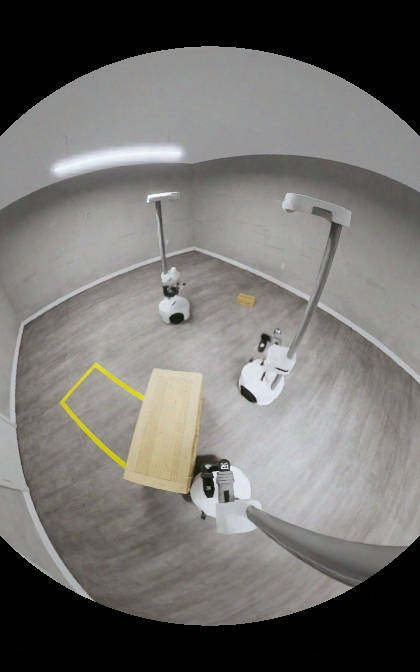

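>>> execute_actions:
  actions:
    - {"r1":{"base":{"rotate_rad":-0.35},"pace":"max"}}
  cameras: []

>>> execute_actions:
  actions:
    - {"r1":{"base":{"strafe_m":-0.18},"pace":"max"}}
  cameras: []

>>> execute_actions:
  actions:
    - {"r1":{"base":{"strafe_m":0.37},"pace":"max"}}
  cameras: []

>>> execute_actions:
  actions:
    - {"r1":{"base":{"rotate_rad":-0.3},"pace":"max"}}
  cameras: []

>>> execute_actions:
  actions:
    - {"r1":{"base":{"strafe_m":-0.18},"pace":"max"}}
  cameras: []

>>> execute_actions:
  actions:
    - {"r1":{"base":{"strafe_m":0.42},"pace":"max"}}
  cameras: ["r1_head_left_camera","r2_head_left_camera"]

Scene clock: 66.90 s.
r1.base_odometry: x=+1.305 y=+2.021 heading=-0.594 (m, m, rad; r1's odometry frame)
r1.turned_by_wheels: -0.349 (rad since the last result)
r1.turned_by_imu: -0.347 (rad since the last result)
r1.base_tilt: forward=-0.3 right=+0.6 (deg)
r1.lidar_m: 0.80 0.40 0.25 0.25 0.26 1.80 1.88 2.71 4.58 2.58 3.04 0.85
r1.base_status: done
r1.joint_positions: lift_m=+0.330 arm_m=-0.001 wrist_yaw_rad=+3.197 wrist_pitch_rad=+0.011 wrist_roll_rad=-0.002 gripper_m=+0.057
r1.joint_status: not commanded
r1.motor_effort: lift_m=+19(19) arm_m=-2(1) wrist_yaw_rad=+1(0) wrist_pitch_rad=-9(8) wrist_roll_rad=+0(0) gripper_m=-3(1) wheel_0=-11(13) wheel_1=+18(18) wheel_2=+1(8) (%)
r1.hand_pose: x=-0.1233 y=+0.0715 z=+0.5049 quat_wxyz=(-0.027, -0.006, -0.001, +1.000) (m; r1's base frame)
r1.wrist_depth_mm: - 139 139 - 1921 1708 1537 / - - 138 - 1983 1708 1499 / - 108 137 - 1921 1708 1537 / - 123 146 - 1921 1708 1499 / 198 - - - 1921 1661 1499 / 215 1921 200 - 214 1661 1499 / 216 1182 1281 147 1205 1336 1336
r2.base_odometry: x=-1.185 y=-0.318 heading=+1.430 (m, m, rad; r2's odometry frame)
r2.turned_by_wheels: +0.000 (rad since the last result)
r2.turned_by_imu: +0.000 (rad since the last result)
r2.base_tilt: forward=-0.4 right=+0.3 (deg)
r2.lidar_m: 2.08 2.86 1.25 3.87 0.53 0.60 0.80 3.88 2.66 2.92 2.11 2.01
r2.base_status: not commanded
r2.joint_positions: lift_m=+0.330 arm_m=+0.002 wrist_yaw_rad=+3.055 wrist_pitch_rad=+0.014 wrist_roll_rad=-0.014 gripper_m=+0.057
r2.joint_status: not commanded
r2.motor_effort: lift_m=+21(21) arm_m=+0(0) wrist_yaw_rad=+0(0) wrist_pitch_rad=-9(9) wrist_roll_rad=+1(0) gripper_m=-4(4) wheel_0=-1(1) wheel_1=+2(3) wheel_2=+0(0) (%)
r2.hand_pose: x=-0.1073 y=+0.1120 z=+0.5039 quat_wxyz=(+0.043, -0.007, -0.007, +0.999) (m; r2's base frame)
r2.wrist_depth_mm: - 140 - - - - - / - 133 1205 - - - - / 107 140 226 - - - - / 133 147 1182 1060 - - - / - - - - 1160 - - / 1708 1756 193 1160 189 640 574 / 1160 1138 991 123 866 559 488
r3.base_odometry: x=-0.400 y=-0.400 heading=+0.000 (m, m, rad; r3's odometry frame)
r3.turned_by_wheels: +0.000 (rad since the last result)
r3.turned_by_imu: -0.001 (rad since the last result)
r3.base_tilt: forward=-1.0 right=+0.6 (deg)
r3.lidar_m: 1.14 1.16 1.25 2.58 2.03 2.00 2.22 2.30 2.25 2.46 2.78 2.73
r3.base_status: not commanded
r3.joint_positions: lift_m=+0.282 arm_m=-0.001 wrist_yaw_rad=+3.105 wrist_pitch_rad=+0.001 wrist_roll_rad=-0.006 gripper_m=+0.057
r3.joint_status: not commanded
r3.motor_effort: lift_m=+20(20) arm_m=+0(0) wrist_yaw_rad=+0(0) wrist_pitch_rad=-5(5) wrist_roll_rad=+0(2) gripper_m=-3(4) wheel_0=-1(1) wheel_1=+2(3) wheel_2=-1(0) (%)
r3.hand_pose: x=-0.1154 y=+0.0981 z=+0.4597 quat_wxyz=(+0.019, -0.001, -0.003, +1.000) (m; r3's base frame)
r3.wrist_depth_mm: - 141 - - - 1921 1756 / - 132 - - - 1921 1708 / - 128 195 - - 1983 1708 / 114 139 251 - - 1863 1708 / - - - - - 1863 1661 / 1661 1808 210 1983 1863 1863 1661 / 1160 1078 1205 1255 1182 1336 1366
pictures: none
No camera images: the call's "cameras" was empty. Leave "cameras" out to get every camera's image.

Scene clock: 68.40 s.
r1.base_odometry: x=+1.204 y=+1.872 heading=-0.594 (m, m, rad; r1's odometry frame)
r1.turned_by_wheels: +0.000 (rad since the last result)
r1.turned_by_imu: -0.001 (rad since the last result)
r1.base_tilt: forward=-0.4 right=+0.5 (deg)
r1.lidar_m: 0.80 0.69 0.43 0.37 1.95 1.89 2.00 2.83 4.43 2.42 2.96 2.84
r1.base_status: done
r1.joint_positions: lift_m=+0.330 arm_m=-0.001 wrist_yaw_rad=+3.197 wrist_pitch_rad=+0.011 wrist_roll_rad=-0.002 gripper_m=+0.057
r1.joint_status: not commanded
r1.motor_effort: lift_m=+19(19) arm_m=-2(2) wrist_yaw_rad=+0(0) wrist_pitch_rad=-8(8) wrist_roll_rad=+0(0) gripper_m=-2(3) wheel_0=-2(11) wheel_1=+1(14) wheel_2=-1(1) (%)
r1.hand_pose: x=-0.1233 y=+0.0715 z=+0.5049 quat_wxyz=(-0.027, -0.006, -0.001, +1.000) (m; r1's base frame)
r1.wrist_depth_mm: - 139 139 - - 1808 1618 / - - 138 - - 1756 1618 / - 108 138 - - 1756 1618 / - 123 146 - - 1756 1576 / 199 - - - - 1808 1618 / 214 1921 199 - 216 1756 1618 / 215 1182 1281 147 1229 1366 1336
r2.base_odometry: x=-1.185 y=-0.318 heading=+1.430 (m, m, rad; r2's odometry frame)
r2.turned_by_wheels: +0.000 (rad since the last result)
r2.turned_by_imu: +0.000 (rad since the last result)
r2.base_tilt: forward=-0.4 right=+0.3 (deg)
r2.lidar_m: 2.06 2.83 1.24 3.86 0.53 0.61 0.81 0.88 2.66 2.86 2.09 2.00
r2.base_status: not commanded
r2.joint_positions: lift_m=+0.330 arm_m=+0.002 wrist_yaw_rad=+3.055 wrist_pitch_rad=+0.014 wrist_roll_rad=-0.014 gripper_m=+0.057
r2.joint_status: not commanded
r2.motor_effort: lift_m=+20(21) arm_m=+0(0) wrist_yaw_rad=+1(0) wrist_pitch_rad=-8(10) wrist_roll_rad=+1(0) gripper_m=-2(1) wheel_0=-1(1) wheel_1=+2(2) wheel_2=+0(0) (%)
r2.hand_pose: x=-0.1073 y=+0.1120 z=+0.5039 quat_wxyz=(+0.043, -0.007, -0.007, +0.999) (m; r2's base frame)
r2.wrist_depth_mm: - 140 - - - - - / - 133 - - - - - / 108 140 225 - - - - / 133 146 946 - - - - / - - - - 1182 - - / 1708 1756 193 1756 190 647 580 / 1182 1042 917 123 866 559 488
r3.base_odometry: x=-0.400 y=-0.400 heading=+0.000 (m, m, rad; r3's odometry frame)
r3.turned_by_wheels: +0.000 (rad since the last result)
r3.turned_by_imu: +0.000 (rad since the last result)
r3.base_tilt: forward=-1.0 right=+0.6 (deg)
r3.lidar_m: 1.18 1.17 1.25 2.57 2.04 2.00 2.20 2.30 2.24 2.46 2.77 2.71
r3.base_status: not commanded
r3.joint_positions: lift_m=+0.282 arm_m=-0.001 wrist_yaw_rad=+3.105 wrist_pitch_rad=+0.001 wrist_roll_rad=-0.006 gripper_m=+0.057
r3.joint_status: not commanded
r3.motor_effort: lift_m=+20(20) arm_m=+0(0) wrist_yaw_rad=+0(0) wrist_pitch_rad=-5(6) wrist_roll_rad=-1(1) gripper_m=-5(5) wheel_0=-1(1) wheel_1=+2(2) wheel_2=-1(0) (%)
r3.hand_pose: x=-0.1154 y=+0.0981 z=+0.4597 quat_wxyz=(+0.019, -0.001, -0.003, +1.000) (m; r3's base frame)
r3.wrist_depth_mm: - 142 - - - 1921 1756 / - 132 - - - 1983 1756 / - 128 193 - - 1983 1756 / 114 139 251 - - 1921 1708 / - - - - - 1863 1661 / 1708 1756 211 1983 1863 1808 1661 / 1182 1078 1229 1281 1182 1366 1366
pictures: none
No camera images: the call's "cameras" was empty. Leave "cameras" out to get every camera's image.

Scene clock: 70.33 s.
r1.base_odometry: x=+1.386 y=+2.155 heading=-0.581 (m, m, rad; r1's odometry frame)
r1.turned_by_wheels: +0.014 (rad since the last result)
r1.turned_by_imu: +0.080 (rad since the last result)
r1.base_tilt: forward=-0.2 right=+0.6 (deg)
r1.lidar_m: 0.64 0.28 0.25 0.25 1.75 1.72 1.87 2.82 4.68 2.72 3.08 0.85
r1.base_status: strafe_m contact_stop (by the wheels' count: +0.336 of +0.370)
r1.joint_positions: lift_m=+0.330 arm_m=-0.001 wrist_yaw_rad=+3.196 wrist_pitch_rad=+0.011 wrist_roll_rad=-0.002 gripper_m=+0.057
r1.joint_status: not commanded
r1.on_its_own: the wheels are slack since a contact_stop
r1.motor_effort: lift_m=+19(19) arm_m=-1(1) wrist_yaw_rad=+1(5) wrist_pitch_rad=-9(8) wrist_roll_rad=+0(0) gripper_m=-1(2) wheel_0=+0(20) wheel_1=+0(35) wheel_2=+0(10) (%)
r1.hand_pose: x=-0.1233 y=+0.0715 z=+0.5049 quat_wxyz=(-0.027, -0.006, -0.001, +1.000) (m; r1's base frame)
r1.wrist_depth_mm: - 139 139 - 1863 1618 1464 / - - 138 - 1921 1618 1430 / - 108 137 - 1863 1661 1464 / - 123 146 - 1863 1661 1430 / 198 - - - 1863 1618 1430 / 215 1921 200 - 215 1618 1397 / 215 1182 1281 146 1205 1336 1308
r2.base_odometry: x=-1.185 y=-0.318 heading=+1.430 (m, m, rad; r2's odometry frame)
r2.turned_by_wheels: +0.000 (rad since the last result)
r2.turned_by_imu: +0.000 (rad since the last result)
r2.base_tilt: forward=-0.3 right=+0.3 (deg)
r2.lidar_m: 2.07 2.82 1.24 3.88 0.51 0.60 0.87 3.86 2.64 2.89 2.08 2.00
r2.base_status: not commanded
r2.joint_positions: lift_m=+0.330 arm_m=+0.002 wrist_yaw_rad=+3.055 wrist_pitch_rad=+0.014 wrist_roll_rad=-0.014 gripper_m=+0.057
r2.joint_status: not commanded
r2.motor_effort: lift_m=+20(20) arm_m=+0(0) wrist_yaw_rad=-1(0) wrist_pitch_rad=-8(9) wrist_roll_rad=+0(1) gripper_m=-3(3) wheel_0=-1(1) wheel_1=+2(2) wheel_2=+0(0) (%)
r2.hand_pose: x=-0.1073 y=+0.1120 z=+0.5039 quat_wxyz=(+0.043, -0.007, -0.007, +0.999) (m; r2's base frame)
r2.wrist_depth_mm: - 140 - - - - - / - 133 - - - - - / 108 140 226 - - - - / 133 147 - 1182 - - - / - - - - 1205 1205 - / 1708 1808 193 1160 190 661 574 / 1182 1118 1229 123 1008 544 452
r3.base_odometry: x=-0.400 y=-0.400 heading=+0.000 (m, m, rad; r3's odometry frame)
r3.turned_by_wheels: +0.000 (rad since the last result)
r3.turned_by_imu: -0.001 (rad since the last result)
r3.base_tilt: forward=-1.0 right=+0.5 (deg)
r3.lidar_m: 1.19 1.12 1.24 2.56 2.05 2.02 2.20 2.30 2.25 2.43 2.79 2.71
r3.base_status: not commanded
r3.joint_positions: lift_m=+0.282 arm_m=-0.001 wrist_yaw_rad=+3.105 wrist_pitch_rad=+0.001 wrist_roll_rad=-0.006 gripper_m=+0.057
r3.joint_status: not commanded
r3.motor_effort: lift_m=+19(20) arm_m=+0(0) wrist_yaw_rad=-1(2) wrist_pitch_rad=-6(5) wrist_roll_rad=-1(2) gripper_m=-4(7) wheel_0=-1(1) wheel_1=+2(2) wheel_2=+0(1) (%)
r3.hand_pose: x=-0.1154 y=+0.0981 z=+0.4597 quat_wxyz=(+0.019, -0.001, -0.003, +1.000) (m; r3's base frame)
r3.wrist_depth_mm: - 141 - - - 1921 1756 / - 132 - - - 1921 1756 / - 128 194 - - 1921 1756 / 114 139 251 - - 1921 1756 / - - - - - 1921 1661 / 1661 1808 211 - 1863 1808 1661 / 1160 1078 1205 1281 1182 1366 1397
pictures: none
No camera images: the call's "cameras" was empty. Leave "cameras" out to get every camera's image.

not run: a stop came earlier in this reply.

not run: a stop came earlier in this reply.

not run: a stop came earlier in this reply.

>>> execute_actions:
  actions:
    - {"r1":{"base":{"rotate_rad":-0.22},"pace":"max"},"r2":{"base":{"rotate_rad":-0.12},"pace":"max"}}
  cameras: []

>>> execute_actions:
  actions:
    - {"r1":{"base":{"strafe_m":-0.2},"pace":"max"}}
  cameras: []

>>> execute_actions:
  actions:
    - {"r1":{"base":{"strafe_m":0.48},"pace":"max"},"r2":{"base":{"translate_m":-0.15},"pace":"slow"}}
  cameras: ["r1_head_left_camera","r2_head_left_camera"]

Scene clock: 73.50 s.
r1.base_odometry: x=+1.386 y=+2.155 heading=-0.801 (m, m, rad; r1's odometry frame)
r1.turned_by_wheels: -0.220 (rad since the last result)
r1.turned_by_imu: -0.219 (rad since the last result)
r1.base_tilt: forward=-0.2 right=+0.6 (deg)
r1.lidar_m: 0.85 0.35 0.25 0.25 0.25 1.70 1.75 2.25 4.67 2.71 3.24 0.97
r1.base_status: done
r1.joint_positions: lift_m=+0.330 arm_m=-0.001 wrist_yaw_rad=+3.196 wrist_pitch_rad=+0.011 wrist_roll_rad=-0.002 gripper_m=+0.057
r1.joint_status: not commanded
r1.motor_effort: lift_m=+19(19) arm_m=-1(2) wrist_yaw_rad=+0(0) wrist_pitch_rad=-7(6) wrist_roll_rad=+0(0) gripper_m=-3(2) wheel_0=-1(5) wheel_1=+0(7) wheel_2=-1(7) (%)
r1.hand_pose: x=-0.1233 y=+0.0715 z=+0.5049 quat_wxyz=(-0.027, -0.006, -0.001, +1.000) (m; r1's base frame)
r1.wrist_depth_mm: - 139 139 - 1808 1618 1499 / - - 138 - 1808 1618 1499 / - 108 138 1921 1756 1576 1499 / - 123 146 1921 1756 1618 1464 / 198 - - 1921 1756 1618 1464 / 214 1921 199 1863 215 1576 1464 / 215 1182 1281 146 1229 1336 1336
r2.base_odometry: x=-1.185 y=-0.318 heading=+1.310 (m, m, rad; r2's odometry frame)
r2.turned_by_wheels: -0.120 (rad since the last result)
r2.turned_by_imu: -0.120 (rad since the last result)
r2.base_tilt: forward=-0.4 right=+0.3 (deg)
r2.lidar_m: 2.02 2.50 1.26 1.41 0.51 0.56 0.86 3.46 5.01 2.68 2.22 1.99
r2.base_status: done
r2.joint_positions: lift_m=+0.330 arm_m=+0.002 wrist_yaw_rad=+3.055 wrist_pitch_rad=+0.014 wrist_roll_rad=-0.014 gripper_m=+0.057
r2.joint_status: not commanded
r2.motor_effort: lift_m=+20(21) arm_m=+0(0) wrist_yaw_rad=+0(1) wrist_pitch_rad=-8(9) wrist_roll_rad=+1(0) gripper_m=-2(4) wheel_0=-1(10) wheel_1=-1(11) wheel_2=-1(8) (%)
r2.hand_pose: x=-0.1073 y=+0.1120 z=+0.5039 quat_wxyz=(+0.043, -0.007, -0.007, +0.999) (m; r2's base frame)
r2.wrist_depth_mm: - 140 - - - - - / - 133 1229 - - - - / 108 140 225 - - - - / 133 147 1205 - - - - / - - - - 1160 - - / 1708 1756 193 1182 190 603 574 / 1182 1118 1060 123 798 484 469
r3.base_odometry: x=-0.400 y=-0.400 heading=+0.000 (m, m, rad; r3's odometry frame)
r3.turned_by_wheels: +0.000 (rad since the last result)
r3.turned_by_imu: -0.001 (rad since the last result)
r3.base_tilt: forward=-0.9 right=+0.5 (deg)
r3.lidar_m: 1.22 1.12 1.26 2.54 2.04 2.01 2.17 2.27 2.24 2.49 2.77 2.73
r3.base_status: not commanded
r3.joint_positions: lift_m=+0.282 arm_m=-0.001 wrist_yaw_rad=+3.105 wrist_pitch_rad=+0.001 wrist_roll_rad=-0.006 gripper_m=+0.057
r3.joint_status: not commanded
r3.motor_effort: lift_m=+20(19) arm_m=+0(0) wrist_yaw_rad=+0(1) wrist_pitch_rad=-5(6) wrist_roll_rad=-1(1) gripper_m=-3(2) wheel_0=-1(1) wheel_1=+2(2) wheel_2=+0(0) (%)
r3.hand_pose: x=-0.1154 y=+0.0981 z=+0.4597 quat_wxyz=(+0.019, -0.001, -0.003, +1.000) (m; r3's base frame)
r3.wrist_depth_mm: - 142 - - - 1921 1708 / - 132 - - - 1921 1708 / - 128 194 - - 1983 1708 / 114 139 251 - - 1863 1661 / - - - - - 1863 1708 / 1661 1808 210 1983 1921 1808 1661 / 1160 1060 1205 1255 1182 1336 1397
pictures: none
No camera images: the call's "cameras" was empty. Leave "cameras" out to get every camera's image.

Scene clock: 75.07 s.
r1.base_odometry: x=+1.242 y=+2.015 heading=-0.801 (m, m, rad; r1's odometry frame)
r1.turned_by_wheels: +0.000 (rad since the last result)
r1.turned_by_imu: -0.001 (rad since the last result)
r1.base_tilt: forward=-0.3 right=+0.6 (deg)
r1.lidar_m: 0.85 0.67 0.44 0.39 0.40 1.80 1.82 2.34 4.50 2.52 3.16 2.95
r1.base_status: done
r1.joint_positions: lift_m=+0.330 arm_m=-0.001 wrist_yaw_rad=+3.196 wrist_pitch_rad=+0.011 wrist_roll_rad=-0.002 gripper_m=+0.057
r1.joint_status: not commanded
r1.motor_effort: lift_m=+19(19) arm_m=-1(2) wrist_yaw_rad=+1(0) wrist_pitch_rad=-8(8) wrist_roll_rad=+0(1) gripper_m=-5(1) wheel_0=+0(12) wheel_1=+0(12) wheel_2=+0(1) (%)
r1.hand_pose: x=-0.1233 y=+0.0715 z=+0.5049 quat_wxyz=(-0.027, -0.006, -0.001, +1.000) (m; r1's base frame)
r1.wrist_depth_mm: - 139 139 - 1921 1661 1537 / - - 138 - 1863 1661 1499 / - 108 137 - 1863 1708 1576 / - 123 146 - 1921 1661 1576 / 198 - - - 1808 1661 1537 / 215 1983 200 1983 215 1661 1537 / 215 1182 1281 146 1255 1336 1336
r2.base_odometry: x=-1.185 y=-0.318 heading=+1.310 (m, m, rad; r2's odometry frame)
r2.turned_by_wheels: +0.000 (rad since the last result)
r2.turned_by_imu: +0.000 (rad since the last result)
r2.base_tilt: forward=-0.2 right=+0.4 (deg)
r2.lidar_m: 2.05 2.52 1.26 1.40 0.48 0.52 0.81 0.92 5.02 2.64 2.19 2.01
r2.base_status: not commanded
r2.joint_positions: lift_m=+0.330 arm_m=+0.002 wrist_yaw_rad=+3.055 wrist_pitch_rad=+0.014 wrist_roll_rad=-0.014 gripper_m=+0.057
r2.joint_status: not commanded
r2.motor_effort: lift_m=+21(21) arm_m=+0(0) wrist_yaw_rad=+0(0) wrist_pitch_rad=-8(8) wrist_roll_rad=+1(2) gripper_m=-4(0) wheel_0=-1(1) wheel_1=-1(1) wheel_2=-1(1) (%)
r2.hand_pose: x=-0.1073 y=+0.1120 z=+0.5039 quat_wxyz=(+0.043, -0.007, -0.007, +0.999) (m; r2's base frame)
r2.wrist_depth_mm: - 140 - - - - - / - 133 - - - - - / 107 140 225 - - - - / 133 147 960 - - - - / - - - - 1160 - - / 1708 1808 193 1708 190 597 574 / 1182 1060 960 123 820 480 473
r3.base_odometry: x=-0.400 y=-0.400 heading=+0.000 (m, m, rad; r3's odometry frame)
r3.turned_by_wheels: +0.000 (rad since the last result)
r3.turned_by_imu: +0.000 (rad since the last result)
r3.base_tilt: forward=-0.9 right=+0.5 (deg)
r3.lidar_m: 1.16 1.13 1.26 2.57 2.04 2.00 2.21 2.28 2.25 2.44 2.76 2.70
r3.base_status: not commanded
r3.joint_positions: lift_m=+0.282 arm_m=-0.001 wrist_yaw_rad=+3.105 wrist_pitch_rad=+0.001 wrist_roll_rad=-0.006 gripper_m=+0.057
r3.joint_status: not commanded
r3.motor_effort: lift_m=+20(20) arm_m=+0(0) wrist_yaw_rad=+0(2) wrist_pitch_rad=-6(5) wrist_roll_rad=-2(0) gripper_m=-4(5) wheel_0=+0(1) wheel_1=+2(2) wheel_2=-1(0) (%)
r3.hand_pose: x=-0.1154 y=+0.0981 z=+0.4597 quat_wxyz=(+0.019, -0.001, -0.003, +1.000) (m; r3's base frame)
r3.wrist_depth_mm: - 141 - - - 1983 1808 / - 132 - - - 1983 1756 / - 128 194 - - 1983 1708 / 114 139 250 - - 1921 1661 / - - - - - 1863 1708 / 1708 1808 211 1983 1921 1756 1618 / 1182 1098 1205 1281 1182 1308 1397
pictures: none
No camera images: the call's "cameras" was empty. Leave "cameras" out to get every camera's image.

Scene clock: 77.83 s.
r1.base_odometry: x=+1.531 y=+2.311 heading=-0.805 (m, m, rad; r1's odometry frame)
r1.turned_by_wheels: -0.004 (rad since the last result)
r1.turned_by_imu: +0.083 (rad since the last result)
r1.base_tilt: forward=-0.3 right=+0.6 (deg)
r1.lidar_m: 0.48 0.25 0.25 0.25 0.25 1.62 1.69 2.30 4.80 2.86 3.26 0.75
r1.base_status: strafe_m contact_stop (by the wheels' count: +0.413 of +0.480)
r1.joint_positions: lift_m=+0.330 arm_m=-0.001 wrist_yaw_rad=+3.197 wrist_pitch_rad=+0.011 wrist_roll_rad=-0.002 gripper_m=+0.057
r1.joint_status: not commanded
r1.on_its_own: the wheels are slack since a contact_stop
r1.motor_effort: lift_m=+19(19) arm_m=-2(2) wrist_yaw_rad=+1(4) wrist_pitch_rad=-8(8) wrist_roll_rad=+0(0) gripper_m=-2(3) wheel_0=+0(25) wheel_1=+0(34) wheel_2=+0(9) (%)
r1.hand_pose: x=-0.1233 y=+0.0715 z=+0.5049 quat_wxyz=(-0.027, -0.006, -0.001, +1.000) (m; r1's base frame)
r1.wrist_depth_mm: - 139 139 - 1756 1537 1397 / - - 138 1983 1708 1537 1397 / - 108 138 1921 1708 1537 1397 / - 123 146 1921 1708 1537 1366 / 198 - - 1983 1708 1499 1366 / 214 1921 200 1863 214 1537 1397 / 215 1182 1308 146 1205 1308 1336
r2.base_odometry: x=-1.224 y=-0.463 heading=+1.309 (m, m, rad; r2's odometry frame)
r2.turned_by_wheels: -0.001 (rad since the last result)
r2.turned_by_imu: +0.000 (rad since the last result)
r2.base_tilt: forward=-0.4 right=+0.3 (deg)
r2.lidar_m: 2.19 2.70 1.33 3.82 0.40 0.54 0.78 3.30 4.95 2.64 2.32 2.14
r2.base_status: done
r2.joint_positions: lift_m=+0.330 arm_m=+0.002 wrist_yaw_rad=+3.055 wrist_pitch_rad=+0.014 wrist_roll_rad=-0.014 gripper_m=+0.057
r2.joint_status: not commanded
r2.motor_effort: lift_m=+20(21) arm_m=+0(0) wrist_yaw_rad=-1(1) wrist_pitch_rad=-9(9) wrist_roll_rad=+1(1) gripper_m=-2(2) wheel_0=-3(3) wheel_1=-5(5) wheel_2=+2(10) (%)
r2.hand_pose: x=-0.1073 y=+0.1120 z=+0.5039 quat_wxyz=(+0.043, -0.007, -0.007, +0.999) (m; r2's base frame)
r2.wrist_depth_mm: - 140 - - - - - / - 133 - - - - - / 107 140 225 - - - - / 133 146 - 1078 - - - / - - - - - 1160 - / 1661 1808 193 1182 190 609 574 / 1182 1118 1229 123 917 439 387
r3.base_odometry: x=-0.400 y=-0.400 heading=+0.000 (m, m, rad; r3's odometry frame)
r3.turned_by_wheels: +0.000 (rad since the last result)
r3.turned_by_imu: -0.001 (rad since the last result)
r3.base_tilt: forward=-0.9 right=+0.5 (deg)
r3.lidar_m: 1.22 1.08 1.31 2.57 2.02 2.01 2.22 2.30 2.26 2.45 2.77 2.70
r3.base_status: not commanded
r3.joint_positions: lift_m=+0.282 arm_m=-0.001 wrist_yaw_rad=+3.105 wrist_pitch_rad=+0.001 wrist_roll_rad=-0.006 gripper_m=+0.057
r3.joint_status: not commanded
r3.motor_effort: lift_m=+19(19) arm_m=+0(0) wrist_yaw_rad=-3(2) wrist_pitch_rad=-6(5) wrist_roll_rad=-1(1) gripper_m=-6(3) wheel_0=-1(1) wheel_1=+2(2) wheel_2=+0(0) (%)
r3.hand_pose: x=-0.1154 y=+0.0981 z=+0.4597 quat_wxyz=(+0.019, -0.001, -0.003, +1.000) (m; r3's base frame)
r3.wrist_depth_mm: - 142 - - - 1983 1756 / - 132 - - - 1921 1756 / - 128 194 - - 1863 1708 / 114 139 252 - - 1863 1708 / - - - - - 1863 1661 / 1708 1756 209 1983 1863 1808 1708 / 1138 1078 1229 1281 1182 1366 1366
pictures: r1_head_left_camera, r2_head_left_camera
Images, in order (width x height): r1_head_left_camera 420x672, r2_head_left_camera 420x672.

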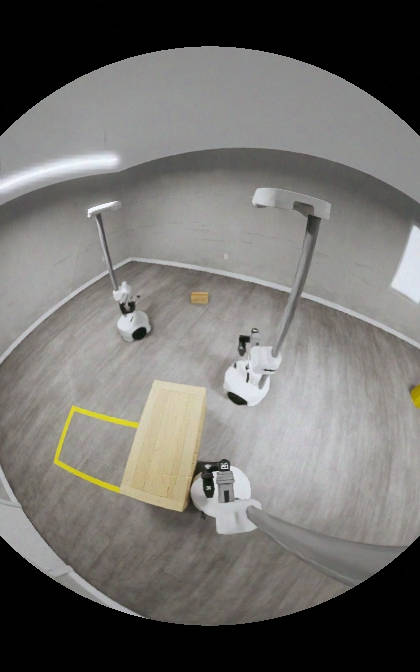

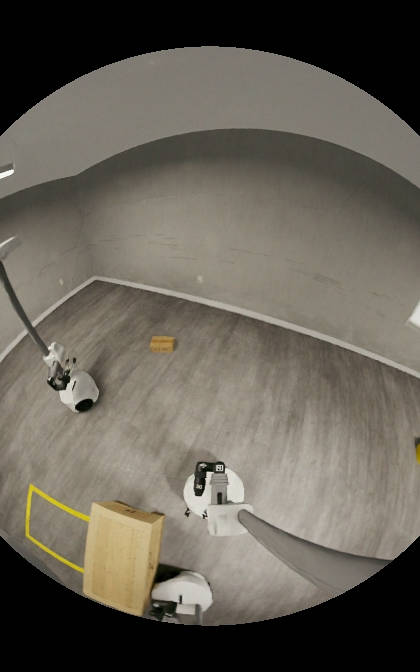

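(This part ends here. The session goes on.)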